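# Place the carton squarely on the raised block

## Task

Get the carton onto the raised block so no part of it overhangs any edge of the block. It must stay there by itself once the robot lets go, because a carton held in place only by the robot does not count. Afterwards switch off the suction and pull the tool away.

## Robot and tools

ROBOT. One six-joint arm (UR12e-like) carrying a vacuum tool. The tracked point is the cup point (URDF link tool_point), the centre of the four cup rims when nothing touches them. The cups point along the cup point's +z. In cup-point axes the cups sit at x = -35 and +35 mm; the pair at y = -70 mm is channel a, the pair at y = +70 mm is channel b. The tool body reaches 148 mm to each side along its y axis. Joint ranges (rad), base outward: shoulder pan -3.142 to 3.142, shoulder lift -6.283 to 6.283, elbow 0.000 to 3.142, wrists 1-3 each -6.283 to 6.283.

FRAMES. Reported poses use the scene frame: origin on the table top beneath the arm base, +z up, +y to the left when facing along +x. Position is in metres, orientation as quaternion w x y z. Commanded motion, by contrast, is given in the cup point's own axes. The printed position can be slightly wrong, more so far from the base.

execute_actions(actions). actions is a list of actions, run in order; an empty list simply returns the current state and images. Each action is a table of at most 15 rows; each row lasts one control step (1/30 s), and if there are fewer than 15 rows the last one is repeated to fill 15 steps. A row is 8 numbers, each in [-1, 1]: dx, dy, dz, rx, ry, rz, suction_a, suction_b. The first six are an offset, not a pose: the target relative to where the cup point was measured at the start of that action (for a call's first action, the last pose reported in the scene), expressed in cup-point axes. Each row is relative to that same start, not to the previous row. Scale: 1.0 equals 0.6 m or 180 degrees. rx, ry, rz form a single rotation vector. suction_a and suction_b are the vacuum fraction for each channel: 1 is full (about 75 kPa under ambient), 0.01 or less switches the channel off, and a channel keeps its last value.

MOTION LIMITS. Each step the commanded pose is clipped to 100 mm and 16 degrees from the measured pose, and the joints are driven toward it by damped inverse kinematics, favouring position over orientation. Motion lags commands by about 0.17 s. After an action the arm goes no further than the last clipped pose, so a long offset must be split across several actions. Joint speed and acceleration are limited, so after a big motion the arm may still be short of the target. The elbow cannot fully straighten.

move(target, speed, stop_force, blocking). target is one 8-number row laid out as above: an offset from the pose in the latest result that shows one, in cup-point axes, same scaling, plus the two suction values (sent at the start and not waited for). The cup point follows a straight path there, rotating the shorter way. speed is in m/s, 0.002 to 0.5, default 0.25; rotation is capped at twice that in rad/s. A path lasts 0.5 to 10 s and is cut off at 10 s. It ignores obstacles, may lag, stray or overshoot speed, especially near full reach. stop_force (N, 13 to 80, only after the scene has run 0.2 s) ends the path when push opposing the motion rises that much for 2 steps; the arm backs up 2 steps and holds. It is measured along the line to target in the starting cup-point axes, so it is unreliable if the move also rotates, and it misses contact above the wrist sensor. Omit it when leaving a surface you press on. The settled press can briefly exceed stop_force. blocking=false returns after 0.5 s while the arm keeps going; it cannot be combined with stop_force, and other motion commands are refused until a result shows the move ended. The result adds a move: line with the ending (done, off_target, moving, held, fault, contact), limits (paced = pose clipped; held = some steps blocked, after which the arm may speed up sharply) and the distance left to target.

wait(seconds), 0 to 10: lets time pass holding the last command; a running move continues and the wait returns when it ends. stop(): brakes a running move; it needs room, suction continues. zoom_image(camera, region): camera is cam_high, cam_low or cam_wrist (each 672x504); region [x0, y0, x1, y1] in pixels from the top-left, at most 504 by 504. read_manual(section): licence text only. finished_scene(scene): ends the scene with that number, irreversibly; the goal must already hold.

RESULT LINES. State gives cup point position, quaternion and velocities. Hand target is what the controller is currently driving toward. pose unreachable means the clearance check (which treats the base mount as arm) altered or blocked the command. suction_measured_a/b show achieved vacuum; near 0 means no seal; on a sealed airtight surface it sits up to 0.17 below the command (0.27 with both on). part_present_a/b switch to 1 at 0.54 and back to 0 under 0.49. Joint torques are total drive output, noisy and offset, not contact loads. Wrist force and torque are in cup-point axes, pointing from a pressed surface back into the arm; offset up to about 5.5 N, noise up to 3.4 N, saturation near 100 N; no reading at the start is normal. MOTOR HOT appears at 70 C; at 85 C the brakes lock until cooled (OVER-TEMPERATURE FAULT).

GRIPPING. Switch a channel on and press both its 36 mm cups flat onto smooth, flat carton surface with full rim contact; edges, holes or seams leak. A channel with an uncovered cup steals all pump flow from the other. Under vacuum the cups shorten, so the carton rides up to about 12 mm nearer the tool, and vacuum alone can lift a resting object. To release, set the carton down on the block, switch both channels off, then rise at least 15 mm before the cups are surely free. A cup sealed on the table pins the tool; turn that channel off.

AVOID. The arm is stiff: commanding even slightly past a firm contact can trigger a fault stop (10 s halt, rest of call skipped), as does 150 N of external force or a joint reaching its load limit (shoulder pan 313, shoulder lift 313, elbow 142, each wrist 51.3 N m). Approach surfaces slowly, ideally with stop_force. Do not drop, slam or hard-push the carton, and never push anything off the table. Loose objects may occasionally get nudged, so check placement before finishing.

Each tool is called after ">>>" as name(argument=value, ...) on one line, values as JSON.

## Session

>>> execute_actions(actions=[])

Scene clock: 0.00 s.
end_effector_position=(+0.6290, -0.0098, +0.4585) suction_measured_a=0.00 part_present_a=0 suction_measured_b=0.00 part_present_b=0 end_effector_quat_wxyz=(+0.000, +0.712, +0.702, +0.001) end_effector_velocity=(-0.000, +0.000, +0.001) end_effector_angular_velocity=(-0.000, -0.002, +0.001)
Joint positions: [-0.282 -1.704  1.856 -1.725 -1.572 -1.851]
Joint velocities: [ 0.001 -0.001  0.    -0.001  0.    -0.001]
Joint torques (N m, as the arm reports them, + toward a larger angle): no reading
Motor temperatures (°C, as the motors report them): [23 22 25 27 26 33]
Wrist force (N, on the end effector, along its own x y z axes, offset not removed): no reading
Wrist torque (N m, same axes, about the end effector's origin, offset not removed): no reading
Hand target: +0.629, -0.010, +0.459; +0.000, +0.712, +0.702, +0.001

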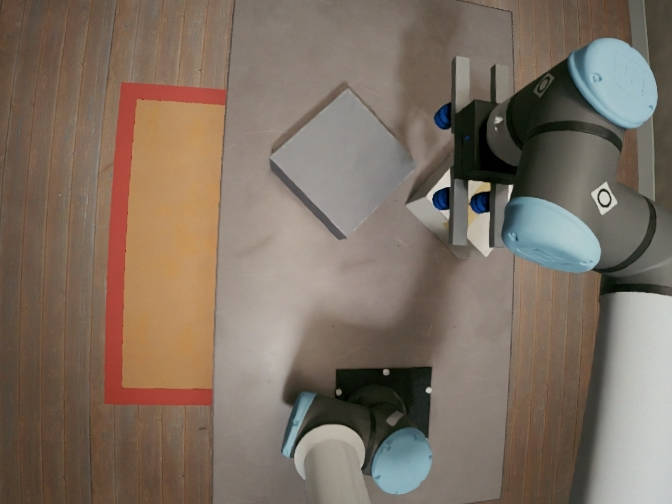

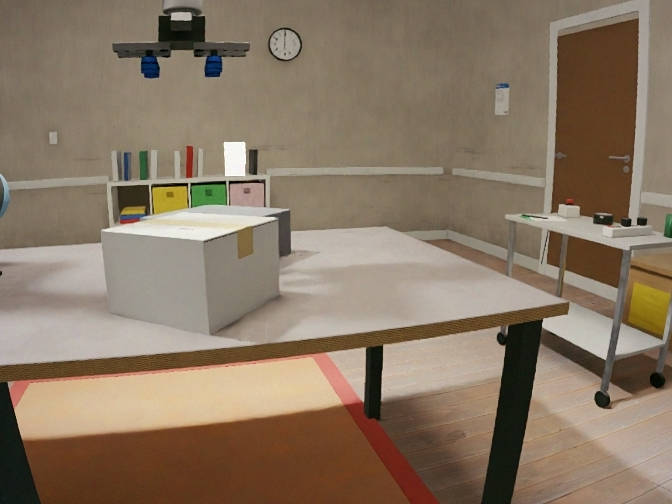

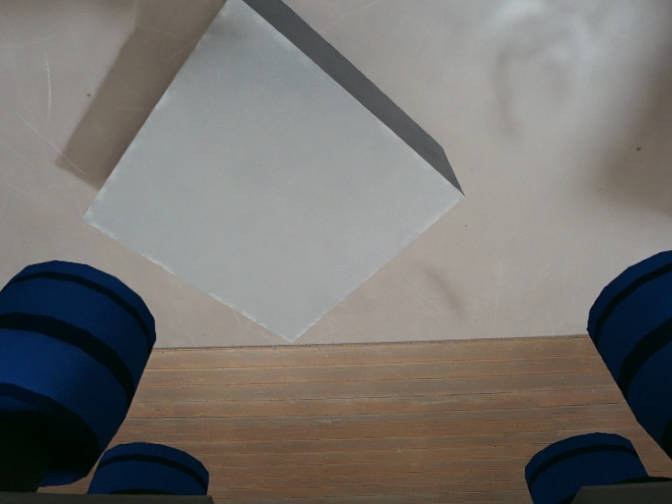

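>>> zoom_image(camera="cam_high", region=[250, 60, 550, 280])

>>> zoom_image(camera="cam_low", region=[80, 180, 320, 350])

>>> zoom_image(camera="cam_wrist", region=[40, 0, 500, 370])

Region (250, 60, 550, 280) of cam_high's 672x504 image, scaled by 1.680, with more detail than that image has; it fills the top 370 rows of this view, and the rest is white.

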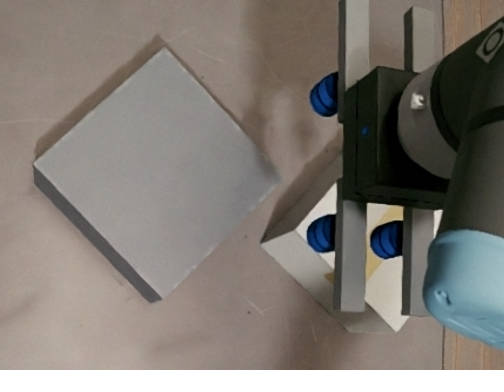

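Region (80, 180, 320, 350) of cam_low's 672x504 image, scaled by 2.100, with more detail than that image has; it fills the top 357 rows of this view, and the rest is white.

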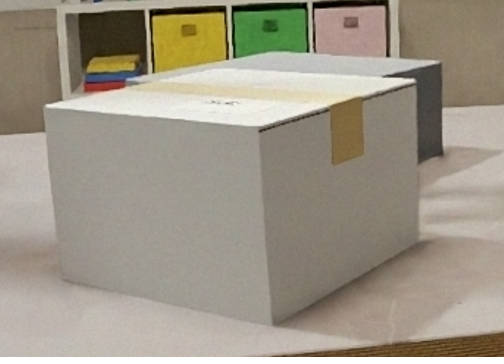

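Region (40, 0, 500, 370) of cam_wrist's 672x504 image, scaled by 1.096, with more detail than that image has; it fills the top 405 rows of this view, and the rest is white.

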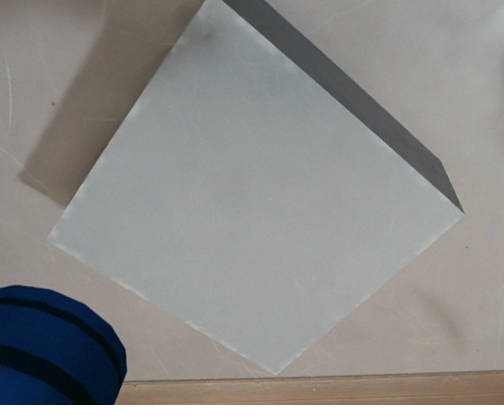

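>>> move(target=[-0.5688, -0.142, -0.0633, 0, 0, 0, 0, 0], speed=0.35)

Scene clock: 44.93 s.
end_effector_position=(+0.5391, -0.3496, +0.4958) suction_measured_a=0.00 part_present_a=0 suction_measured_b=0.00 part_present_b=0 end_effector_quat_wxyz=(-0.000, +0.712, +0.702, -0.000) end_effector_velocity=(+0.001, -0.001, -0.000) end_effector_angular_velocity=(+0.000, +0.000, +0.002)
Joint positions: [-0.837 -1.689  1.776 -1.66  -1.572 -2.405]
Joint velocities: [-0.     0.002 -0.002 -0.    -0.    -0.002]
Joint torques (N m, as the arm reports them, + toward a larger angle): [-11.01 -33.5  -69.11  -1.56   3.19  -2.85]
Motor temperatures (°C, as the motors report them): [23 22 25 27 26 33]
Wrist force (N, on the end effector, along its own x y z axes, offset not removed): [-1.7 4.0 -1.9]
Wrist torque (N m, same axes, about the end effector's origin, offset not removed): [0.79 0.44 0.12]
Hand target: +0.539, -0.350, +0.496; -0.000, +0.712, +0.702, -0.000
Off the commanded pose: 0.001 m, 0 deg.
move: done

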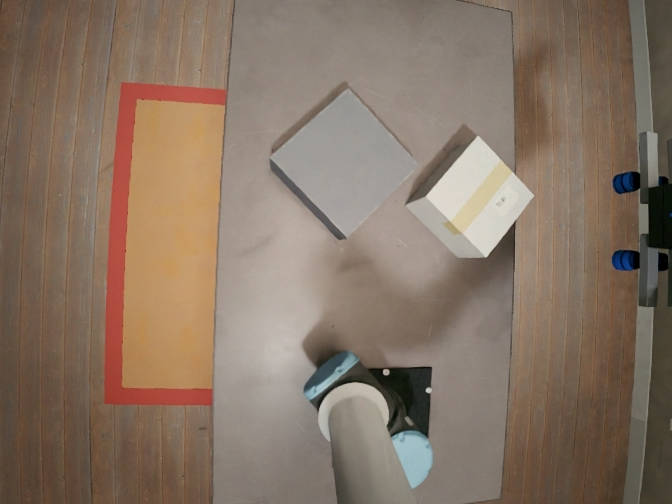

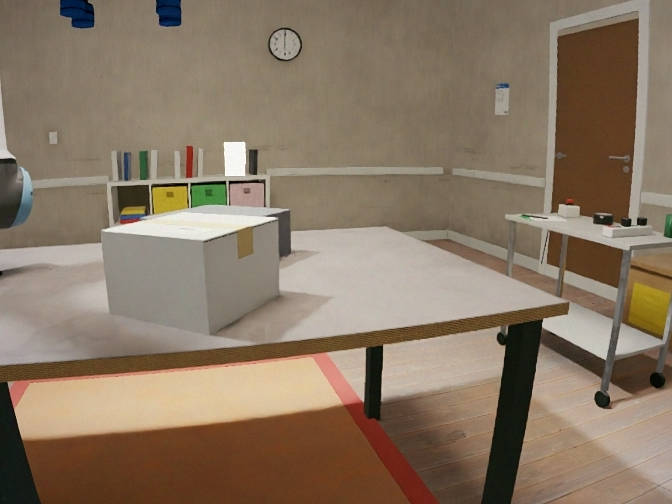

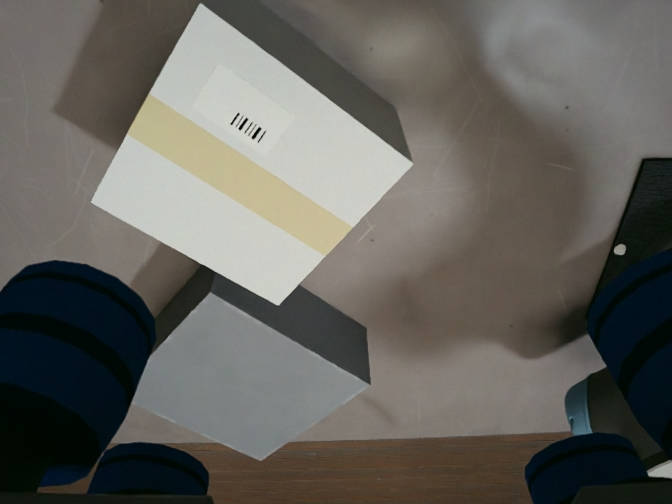

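>>> zoom_image(camera="cam_wrist", region=[70, 0, 430, 320])

>>> zoom_image(camera="cam_high", region=[250, 70, 550, 280])

Region (70, 0, 430, 320) of cam_wrist's 672x504 image, scaled by 1.400, with more detail than that image has.

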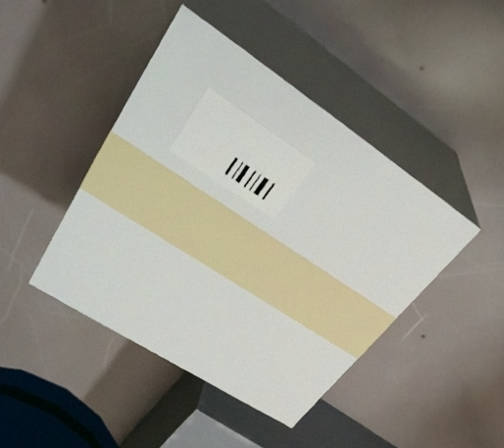

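Region (250, 70, 550, 280) of cam_high's 672x504 image, scaled by 1.680, with more detail than that image has; it fills the top 353 rows of this view, and the rest is white.

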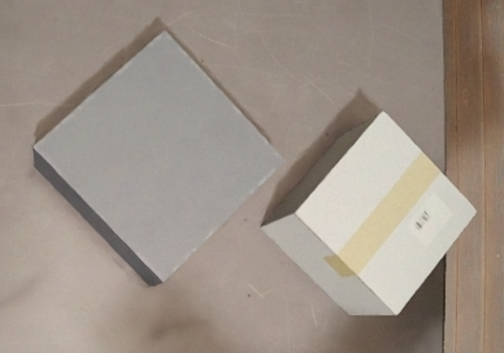

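>>> move(target=[0.1592, 0.1633, 0.5297, 0, 0, -0.2833, 0, 0], speed=0.33)

Scene clock: 70.90 s.
end_effector_position=(+0.6385, -0.2551, +0.1783) suction_measured_a=0.00 part_present_a=0 suction_measured_b=0.00 part_present_b=0 end_effector_quat_wxyz=(+0.000, +0.341, +0.940, +0.000) end_effector_velocity=(+0.001, +0.001, -0.001) end_effector_angular_velocity=(+0.000, -0.000, +0.004)
Joint positions: [-0.623 -1.402  2.09  -2.261 -1.572 -3.082]
Joint velocities: [ 0.002  0.001  0.    -0.002  0.001 -0.002]
Joint torques (N m, as the arm reports them, + toward a larger angle): [  6.81 -52.24 -40.09  -9.1    3.07  -2.26]
Motor temperatures (°C, as the motors report them): [23 22 25 27 26 33]
Wrist force (N, on the end effector, along its own x y z axes, offset not removed): [-1.7 3.2 -1.1]
Wrist torque (N m, same axes, about the end effector's origin, offset not removed): [0.65 0.36 0.05]
Hand target: +0.639, -0.255, +0.178; +0.000, +0.340, +0.940, +0.000
Off the commanded pose: 0.001 m, 0 deg.
move: done

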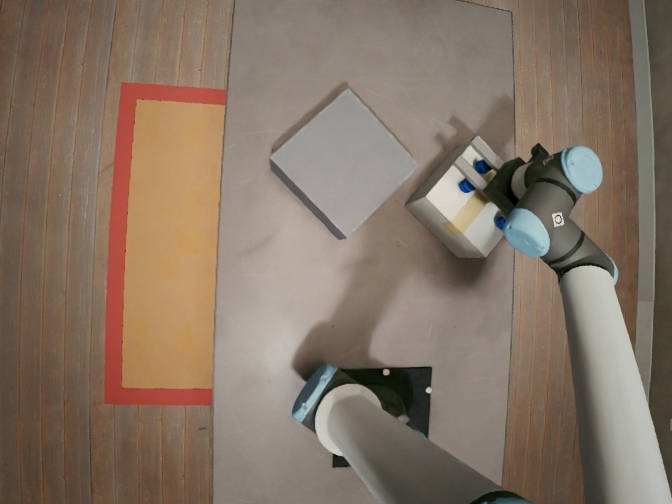

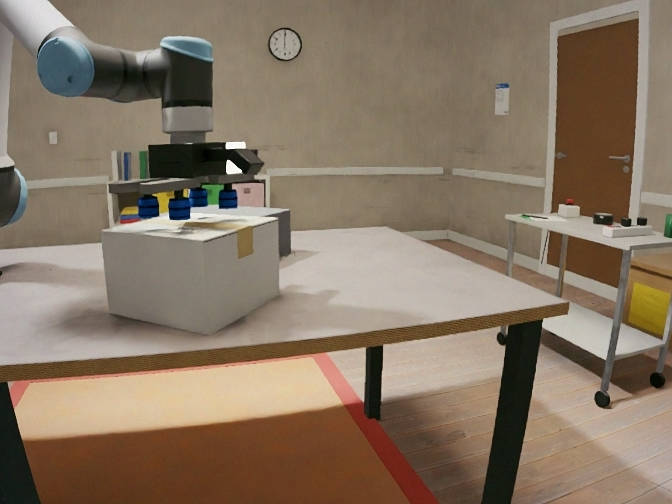

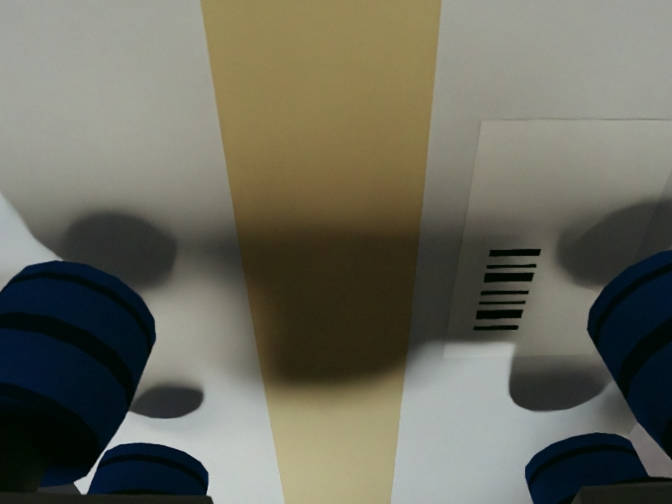

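>>> execute_actions(actions=[[[0.0006,0.0008,0.0005,0,0,0,1,1],[0.0021,0.0029,0.0019,0,0,0,1,1],[0.0042,0.0058,0.0042,0,0,0,1,1],[0.0067,0.0092,0.0070,0,0,0,1,1],[0.0091,0.0125,0.0104,0,0,0,1,1],[0.0112,0.0154,0.0141,0,0,0,1,1],[0.0127,0.0175,0.0180,0,0,0,1,1],[0.0133,0.0183,0.0220,0,0,0,1,1],[0.0133,0.0183,0.0259,0,0,0,1,1],[0.0133,0.0183,0.0296,0,0,0,1,1],[0.0133,0.0183,0.0330,0,0,0,1,1],[0.0133,0.0183,0.0358,0,0,0,1,1],[0.0133,0.0183,0.0381,0,0,0,1,1],[0.0133,0.0183,0.0395,0,0,0,1,1],[0.0133,0.0183,0.0400,0,0,0,1,1]]])

>>> wait(seconds=1.0)

Scene clock: 91.00 s.
end_effector_position=(+0.6394, -0.2417, +0.1578) suction_measured_a=0.00 part_present_a=0 suction_measured_b=0.00 part_present_b=0 end_effector_quat_wxyz=(+0.000, +0.340, +0.940, +0.000) end_effector_velocity=(+0.000, +0.003, -0.039) end_effector_angular_velocity=(+0.000, -0.000, -0.001)
Joint positions: [-0.606 -1.383  2.113 -2.303 -1.572 -3.065]
Joint velocities: [ 0.004  0.049  0.031 -0.079  0.     0.005]
Joint torques (N m, as the arm reports them, + toward a larger angle): [  8.25 -53.87 -40.41  -9.06   2.16   2.12]
Motor temperatures (°C, as the motors report them): [23 22 25 27 26 33]
Wrist force (N, on the end effector, along its own x y z axes, offset not removed): [-1.7 2.6 0.8]
Wrist torque (N m, same axes, about the end effector's origin, offset not removed): [0.56 0.32 0.10]
Hand target: +0.639, -0.241, +0.154; +0.000, +0.341, +0.940, +0.000
Off the commanded pose: 0.004 m, 0 deg.

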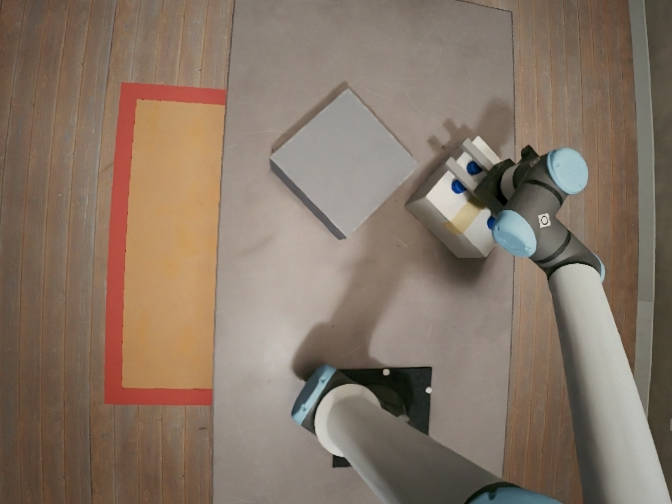

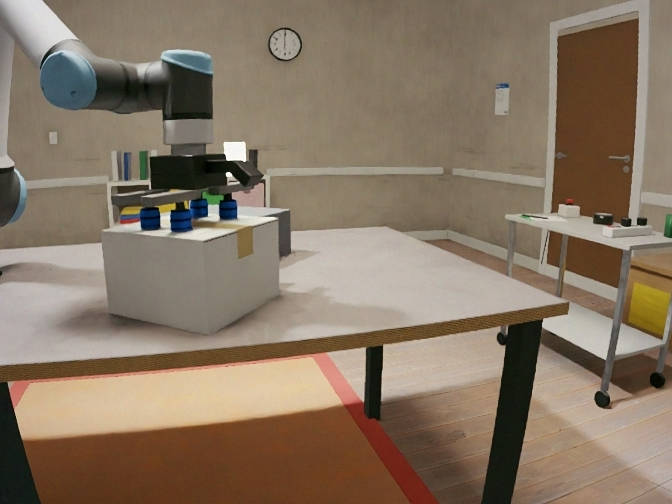

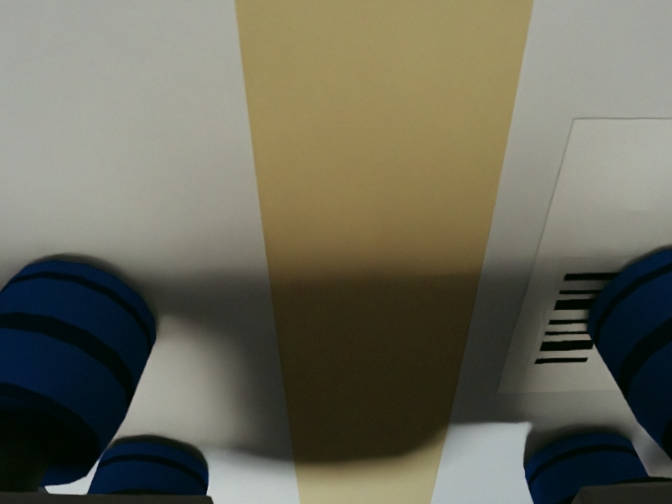

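Scene clock: 92.00 s.
end_effector_position=(+0.6394, -0.2414, +0.1543) suction_measured_a=0.74 part_present_a=1 suction_measured_b=0.74 part_present_b=1 end_effector_quat_wxyz=(+0.000, +0.341, +0.940, +0.000) end_effector_velocity=(+0.001, +0.000, +0.002) end_effector_angular_velocity=(-0.002, -0.003, +0.001)
Joint positions: [-0.606 -1.378  2.116 -2.311 -1.572 -3.065]
Joint velocities: [ 0.001 -0.002 -0.001 -0.002 -0.     0.   ]
Joint torques (N m, as the arm reports them, + toward a larger angle): [  3.4  -77.77 -66.11  -6.74  -2.09   1.99]
Motor temperatures (°C, as the motors report them): [23 22 25 27 26 33]
Wrist force (N, on the end effector, along its own x y z axes, offset not removed): [-2.0 4.3 21.9]
Wrist torque (N m, same axes, about the end effector's origin, offset not removed): [0.73 -0.13 0.09]
Hand target: +0.639, -0.241, +0.154; +0.000, +0.341, +0.940, +0.000
Off the commanded pose: 0.000 m, 0 deg.
wait: 1.00 s; at rest by 0.23 s

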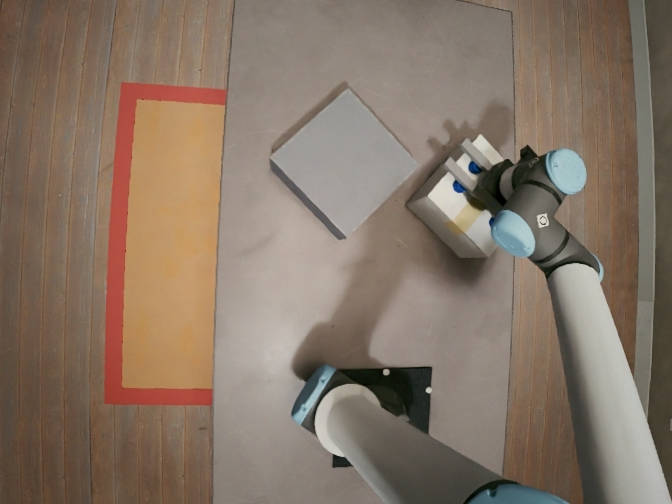

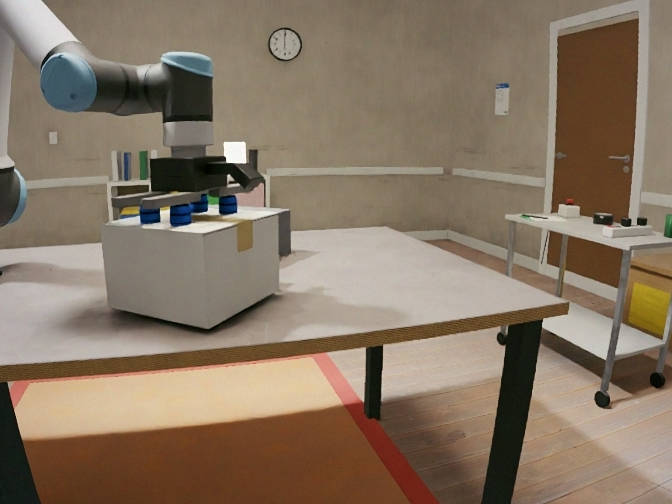

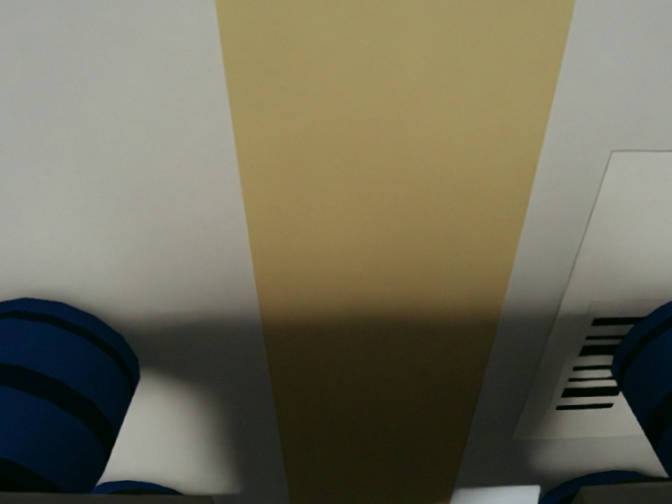

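>>> move(target=[0.0362, 0.0657, -0.2333, 0, 0, 0, 1, 1], speed=0.25)

Scene clock: 115.43 s.
end_effector_position=(+0.6479, -0.1975, +0.2943) suction_measured_a=0.76 part_present_a=1 suction_measured_b=0.76 part_present_b=1 end_effector_quat_wxyz=(+0.000, +0.341, +0.940, +0.000) end_effector_velocity=(+0.000, -0.000, +0.000) end_effector_angular_velocity=(+0.001, +0.001, -0.001)
Joint positions: [-0.543 -1.534  1.997 -2.036 -1.572 -3.001]
Joint velocities: [-0.     0.001 -0.002  0.003  0.     0.   ]
Joint torques (N m, as the arm reports them, + toward a larger angle): [  7.58 -81.69 -79.88  -3.61  -4.16   2.61]
Motor temperatures (°C, as the motors report them): [23 22 25 27 26 33]
Wrist force (N, on the end effector, along its own x y z axes, offset not removed): [-1.9 2.7 24.4]
Wrist torque (N m, same axes, about the end effector's origin, offset not removed): [0.58 -0.17 0.10]
Hand target: +0.648, -0.197, +0.294; +0.000, +0.341, +0.940, +0.000
Off the commanded pose: 0.000 m, 0 deg.
move: done

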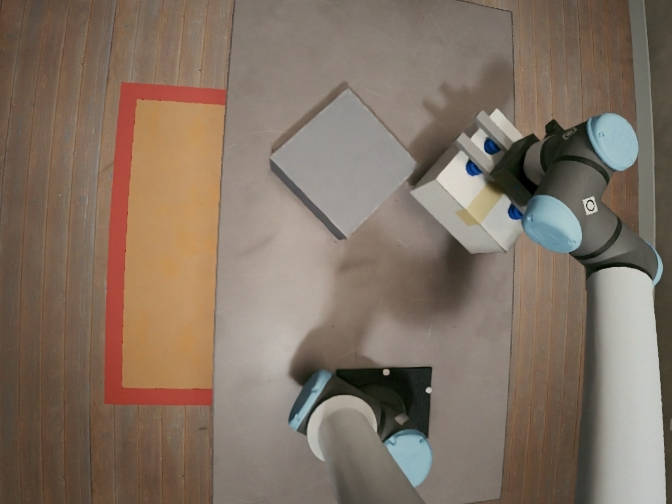

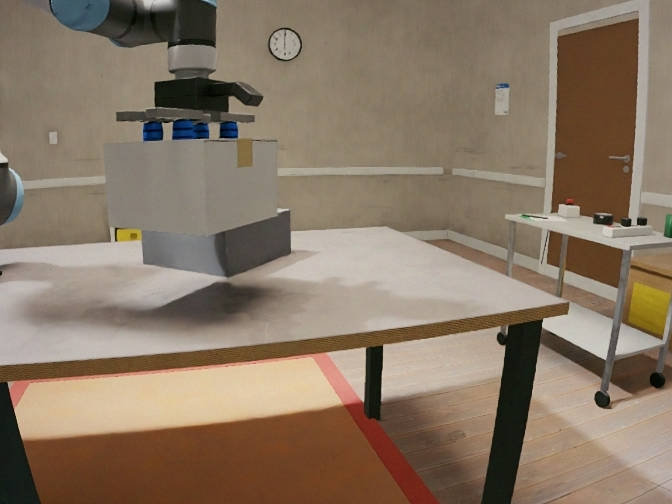

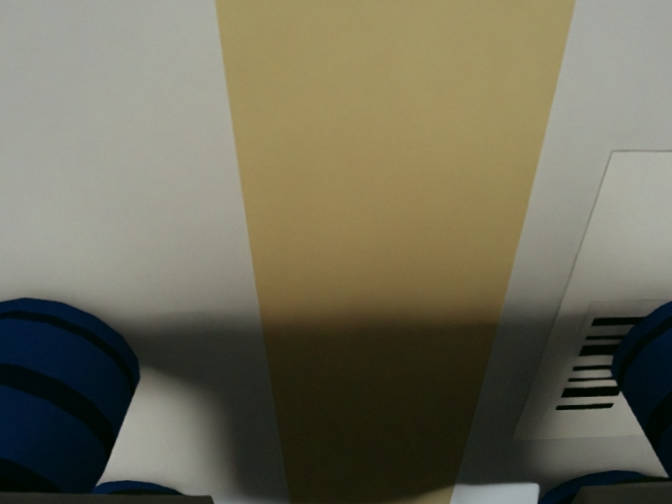

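>>> move(target=[0.2635, 0.4792, 0.0222, 0, 0, 0.0183, 1, 1], speed=0.3)

Scene clock: 121.90 s.
end_effector_position=(+0.7105, +0.1245, +0.2818) suction_measured_a=0.76 part_present_a=1 suction_measured_b=0.76 part_present_b=1 end_effector_quat_wxyz=(+0.000, +0.367, +0.930, +0.001) end_effector_velocity=(+0.000, +0.001, -0.000) end_effector_angular_velocity=(-0.001, +0.000, +0.001)
Joint positions: [-0.057 -1.451  1.933 -2.055 -1.572 -2.458]
Joint velocities: [ 0.002  0.001 -0.001  0.    -0.001  0.001]
Joint torques (N m, as the arm reports them, + toward a larger angle): [  3.34 -66.07 -78.04  -3.87  -4.11   2.42]
Motor temperatures (°C, as the motors report them): [23 22 25 27 26 33]
Wrist force (N, on the end effector, along its own x y z axes, offset not removed): [-2.1 3.0 20.1]
Wrist torque (N m, same axes, about the end effector's origin, offset not removed): [0.57 -0.13 0.19]
Hand target: +0.711, +0.125, +0.282; +0.000, +0.367, +0.930, +0.001
Off the commanded pose: 0.001 m, 0 deg.
move: done

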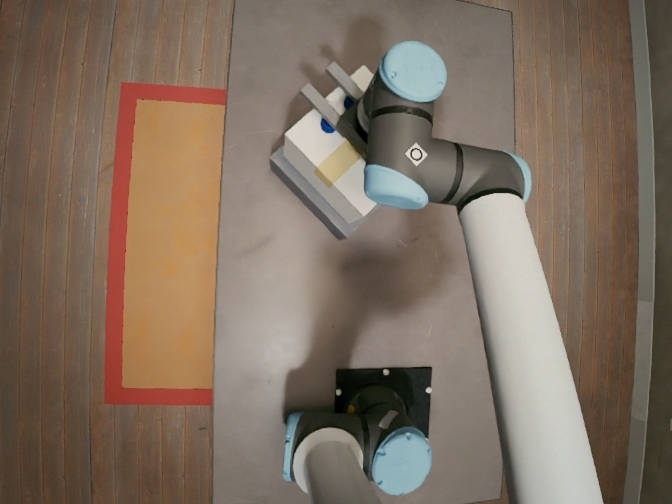

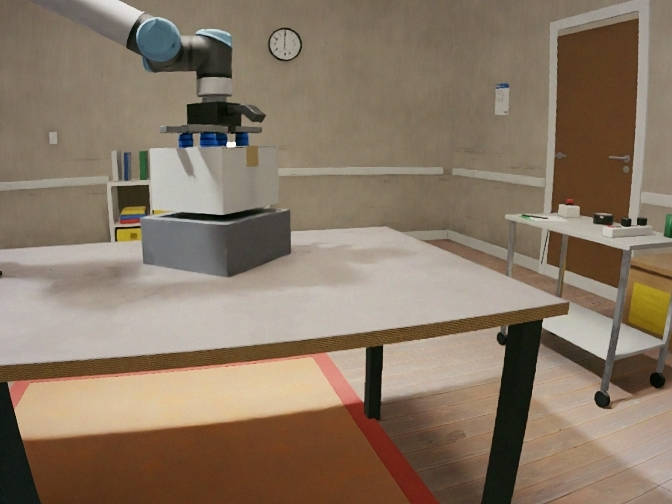

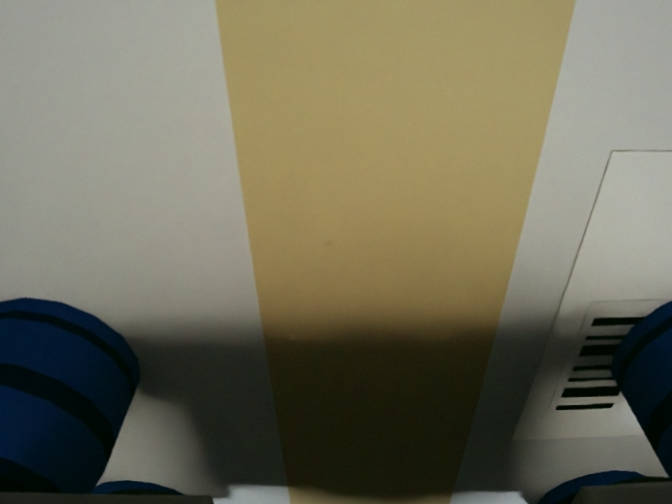

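>>> zoom_image(camera="cam_low", region=[130, 130, 300, 285])

>>> zoom_image(camera="cam_high", region=[255, 60, 435, 250])

Region (130, 130, 300, 285) of cam_low's 672x504 image, scaled by 2.965, with more detail than that image has; it fills the top 460 rows of this view, and the rest is white.

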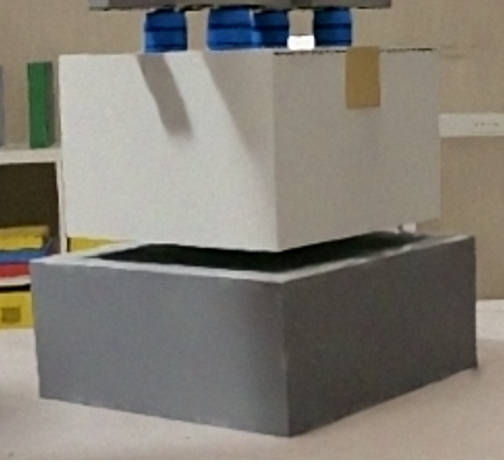

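Region (255, 60, 435, 250) of cam_high's 672x504 image, scaled by 2.653, with more detail than that image has; it fills the left 477 columns of this view, and the rest is white.

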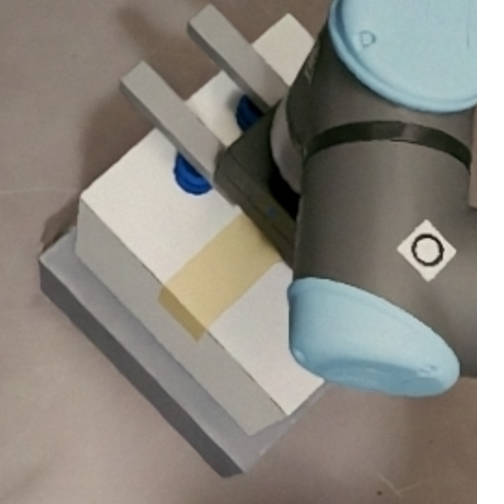

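>>> execute_actions(actions=[[[0,0,0.0004,0,0,0,1,1],[0,0,0.0015,0,0,0,1,1],[0,0,0.0032,0,0,0,1,1],[0,0,0.0053,0,0,0,1,1],[0,0,0.0077,0,0,0,1,1],[0,0,0.0100,0,0,0,1,1],[0,0,0.0123,0,0,0,1,1],[0,0,0.0143,0,0,0,1,1],[0,0,0.0160,0,0,0,1,1],[0,0,0.0171,0,0,0,1,1],[0,0,0.0175,0,0,0,1,1]]])

>>> move(target=[0, 0, 0.025, 0, 0, 0, 1, 1], speed=0.005, stop_force=13)

Scene clock: 132.17 s.
end_effector_position=(+0.7105, +0.1246, +0.2718) suction_measured_a=0.76 part_present_a=1 suction_measured_b=0.76 part_present_b=1 end_effector_quat_wxyz=(+0.000, +0.367, +0.930, +0.001) end_effector_velocity=(+0.000, -0.000, -0.005) end_effector_angular_velocity=(-0.000, -0.002, +0.001)
Joint positions: [-0.057 -1.443  1.943 -2.073 -1.572 -2.458]
Joint velocities: [-0.     0.004  0.006 -0.012  0.    -0.001]
Joint torques (N m, as the arm reports them, + toward a larger angle): [-10.14 -70.49 -63.18 -11.6   -2.53  -2.57]
Motor temperatures (°C, as the motors report them): [23 22 25 27 26 33]
Wrist force (N, on the end effector, along its own x y z axes, offset not removed): [0.0 4.0 23.2]
Wrist torque (N m, same axes, about the end effector's origin, offset not removed): [0.72 -0.31 0.10]
Hand target: +0.711, +0.125, +0.271; +0.000, +0.367, +0.930, +0.001
Off the commanded pose: 0.000 m, 0 deg.

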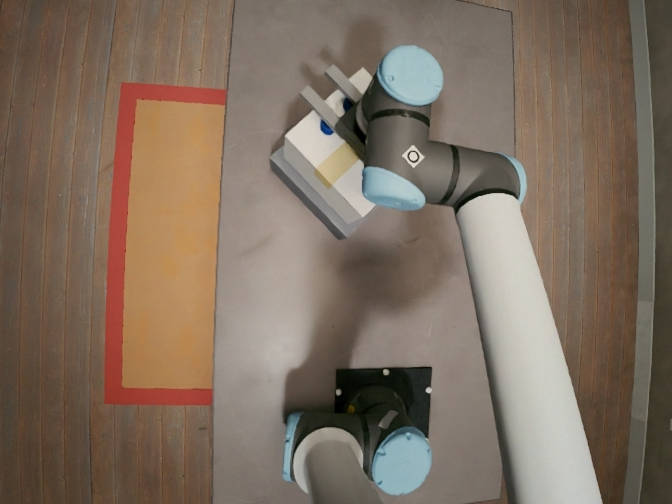

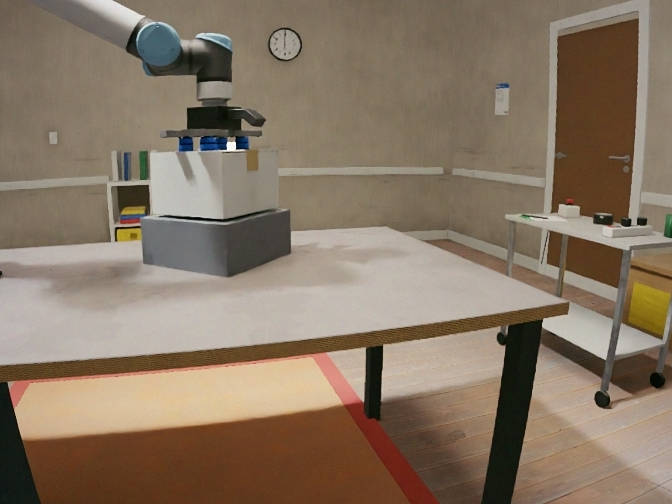

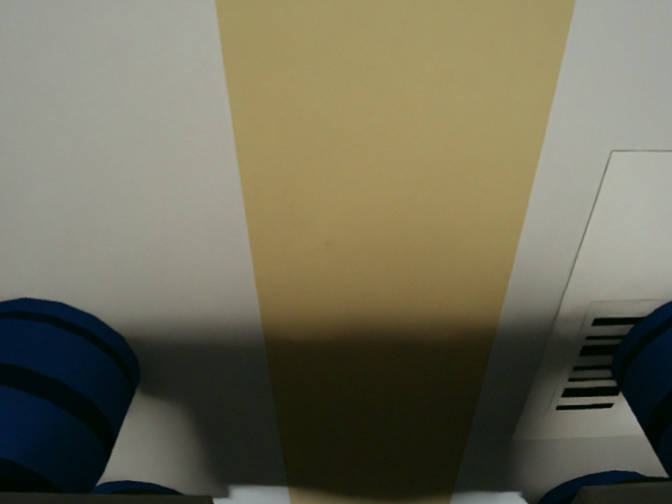

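Scene clock: 134.23 s.
end_effector_position=(+0.7106, +0.1246, +0.2632) suction_measured_a=0.76 part_present_a=1 suction_measured_b=0.76 part_present_b=1 end_effector_quat_wxyz=(+0.000, +0.367, +0.930, +0.001) end_effector_velocity=(-0.000, +0.000, +0.001) end_effector_angular_velocity=(+0.000, +0.004, +0.001)
Joint positions: [-0.057 -1.436  1.952 -2.089 -1.572 -2.458]
Joint velocities: [ 0.    -0.    -0.002  0.006 -0.    -0.001]
Joint torques (N m, as the arm reports them, + toward a larger angle): [ -3.61 -74.91 -65.8   -1.95  -2.73  -0.5 ]
Motor temperatures (°C, as the motors report them): [23 22 25 27 26 33]
Wrist force (N, on the end effector, along its own x y z axes, offset not removed): [5.2 4.0 3.2]
Wrist torque (N m, same axes, about the end effector's origin, offset not removed): [0.77 -1.62 0.41]
Hand target: +0.711, +0.125, +0.263; +0.000, +0.367, +0.930, +0.001
Off the commanded pose: 0.006 m, 0 deg.
move: contact

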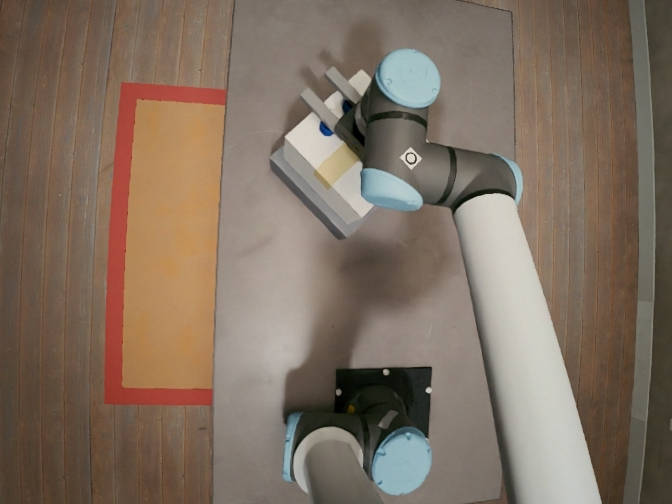

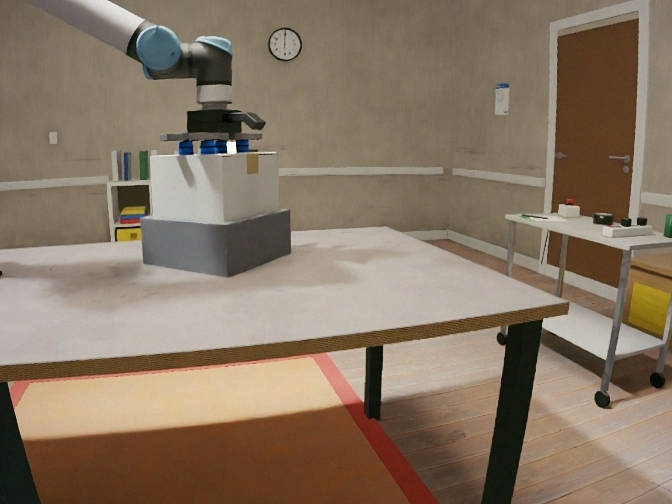

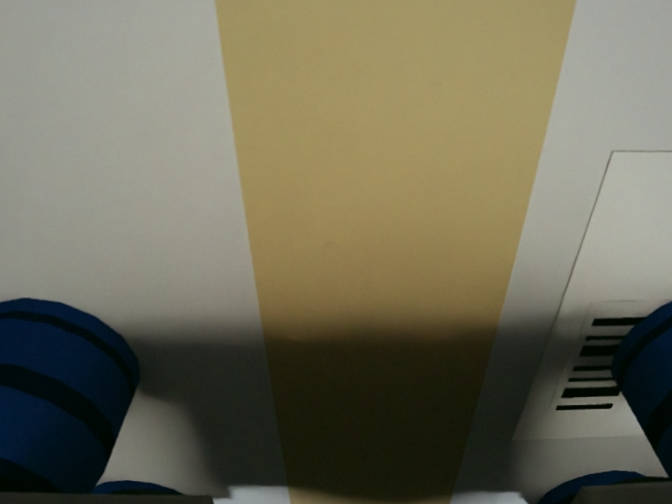

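The carton is resting on the block. Release the vacuum, then lift clear.

>>> execute_actions(actions=[[[0,0,0,0,0,0,0,0]]])

>>> move(target=[0, 0, -0.28, 0, 0, 0, 0, 0], speed=0.25)

Scene clock: 137.07 s.
end_effector_position=(+0.7106, +0.1246, +0.2634) suction_measured_a=0.00 part_present_a=0 suction_measured_b=0.00 part_present_b=0 end_effector_quat_wxyz=(+0.001, +0.367, +0.930, +0.001) end_effector_velocity=(-0.000, +0.000, -0.002) end_effector_angular_velocity=(+0.000, +0.002, +0.001)
Joint positions: [-0.057 -1.436  1.952 -2.089 -1.572 -2.458]
Joint velocities: [ 0.     0.002  0.001 -0.001  0.    -0.001]
Joint torques (N m, as the arm reports them, + toward a larger angle): [ -3.9  -14.56 -11.56  -3.26  -2.74  -0.44]
Motor temperatures (°C, as the motors report them): [23 22 25 27 26 33]
Wrist force (N, on the end effector, along its own x y z axes, offset not removed): [3.9 1.6 -54.8]
Wrist torque (N m, same axes, about the end effector's origin, offset not removed): [0.59 0.05 0.05]
Hand target: +0.711, +0.125, +0.263; +0.000, +0.367, +0.930, +0.001
Off the commanded pose: 0.000 m, 0 deg.

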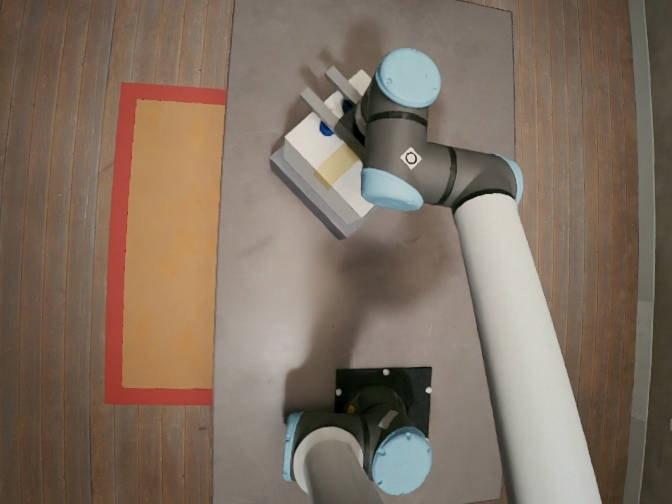

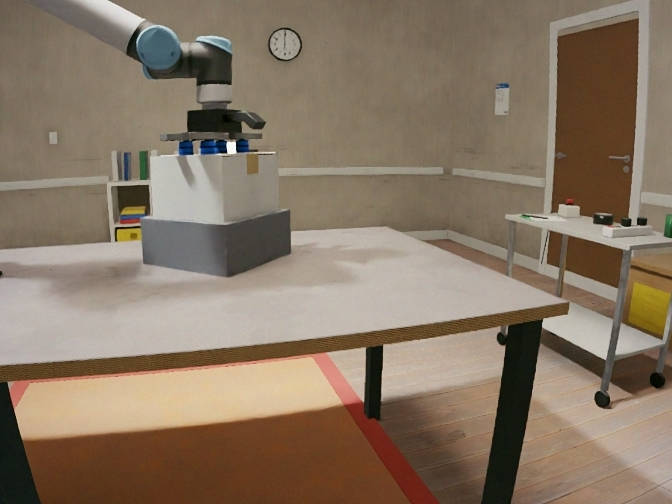

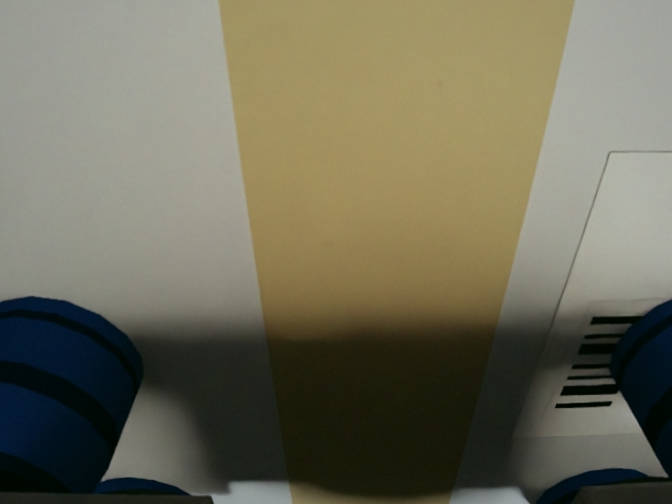

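Scene clock: 138.27 s.
end_effector_position=(+0.7104, +0.1242, +0.4313) suction_measured_a=0.00 part_present_a=0 suction_measured_b=0.00 part_present_b=0 end_effector_quat_wxyz=(+0.001, +0.367, +0.930, +0.001) end_effector_velocity=(+0.000, -0.000, +0.001) end_effector_angular_velocity=(+0.000, -0.000, +0.000)
Joint positions: [-0.057 -1.538  1.748 -1.784 -1.572 -2.458]
Joint velocities: [-0.     0.    -0.003  0.002  0.    -0.001]
Joint torques (N m, as the arm reports them, + toward a larger angle): [-10.64 -69.71 -67.72  -1.91   1.42   0.56]
Motor temperatures (°C, as the motors report them): [23 22 25 27 26 33]
Wrist force (N, on the end effector, along its own x y z axes, offset not removed): [-1.1 4.2 -1.0]
Wrist torque (N m, same axes, about the end effector's origin, offset not removed): [0.73 0.29 0.05]
Hand target: +0.710, +0.124, +0.431; +0.001, +0.367, +0.930, +0.001
Off the commanded pose: 0.000 m, 0 deg.
move: done

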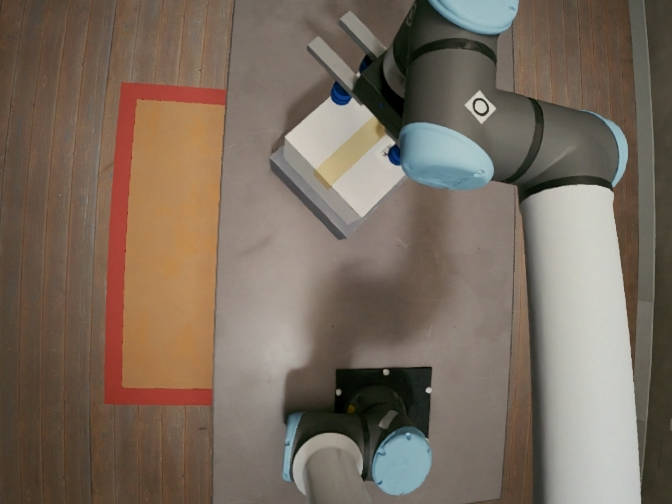

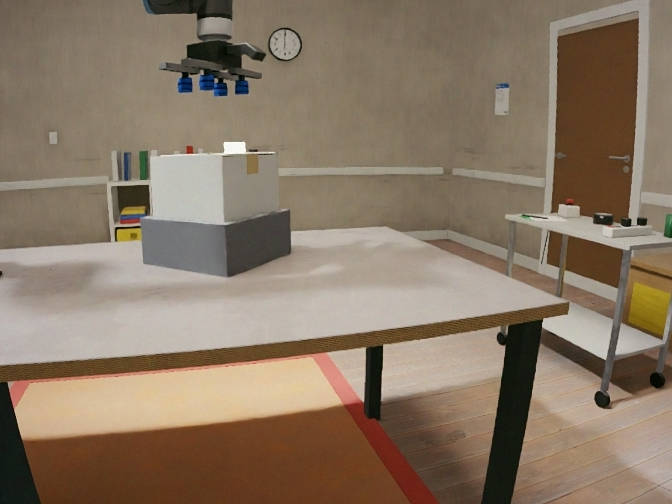

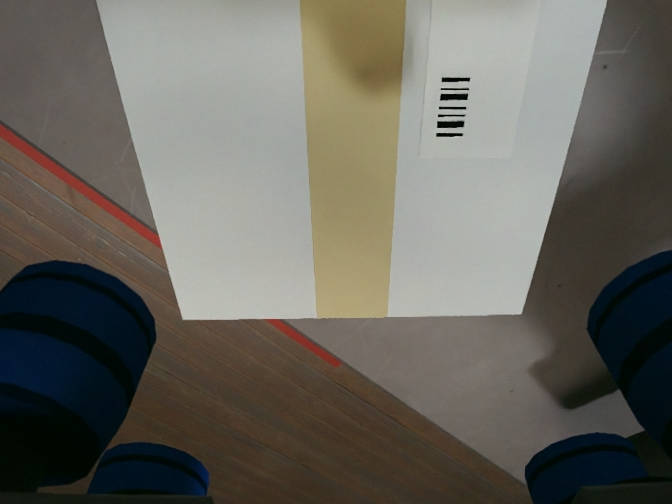

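>>> zoom_image(camera="cam_low", region=[130, 135, 300, 285])

>>> zoom_image(camera="cam_high", region=[255, 70, 435, 250])

Region (130, 135, 300, 285) of cam_low's 672x504 image, scaled by 2.965, with more detail than that image has; it fills the top 445 rows of this view, and the rest is white.

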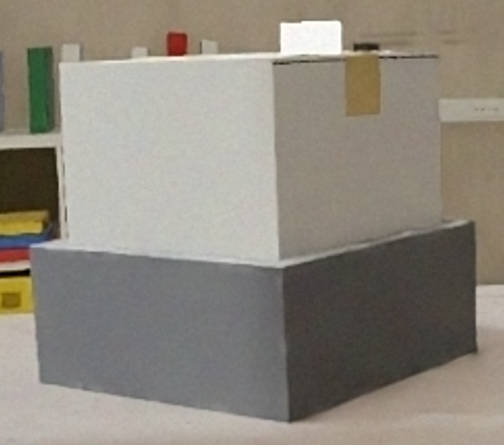

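Region (255, 70, 435, 250) of cam_high's 672x504 image, scaled by 2.800, with more detail than that image has.

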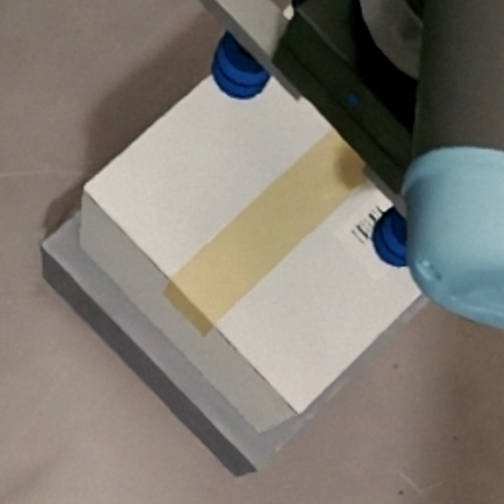

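The carton is centred on the block with even margins at every visible corner, and the tool is clear.

>>> finished_scene(scene=2)

The scene is finished: the task was done.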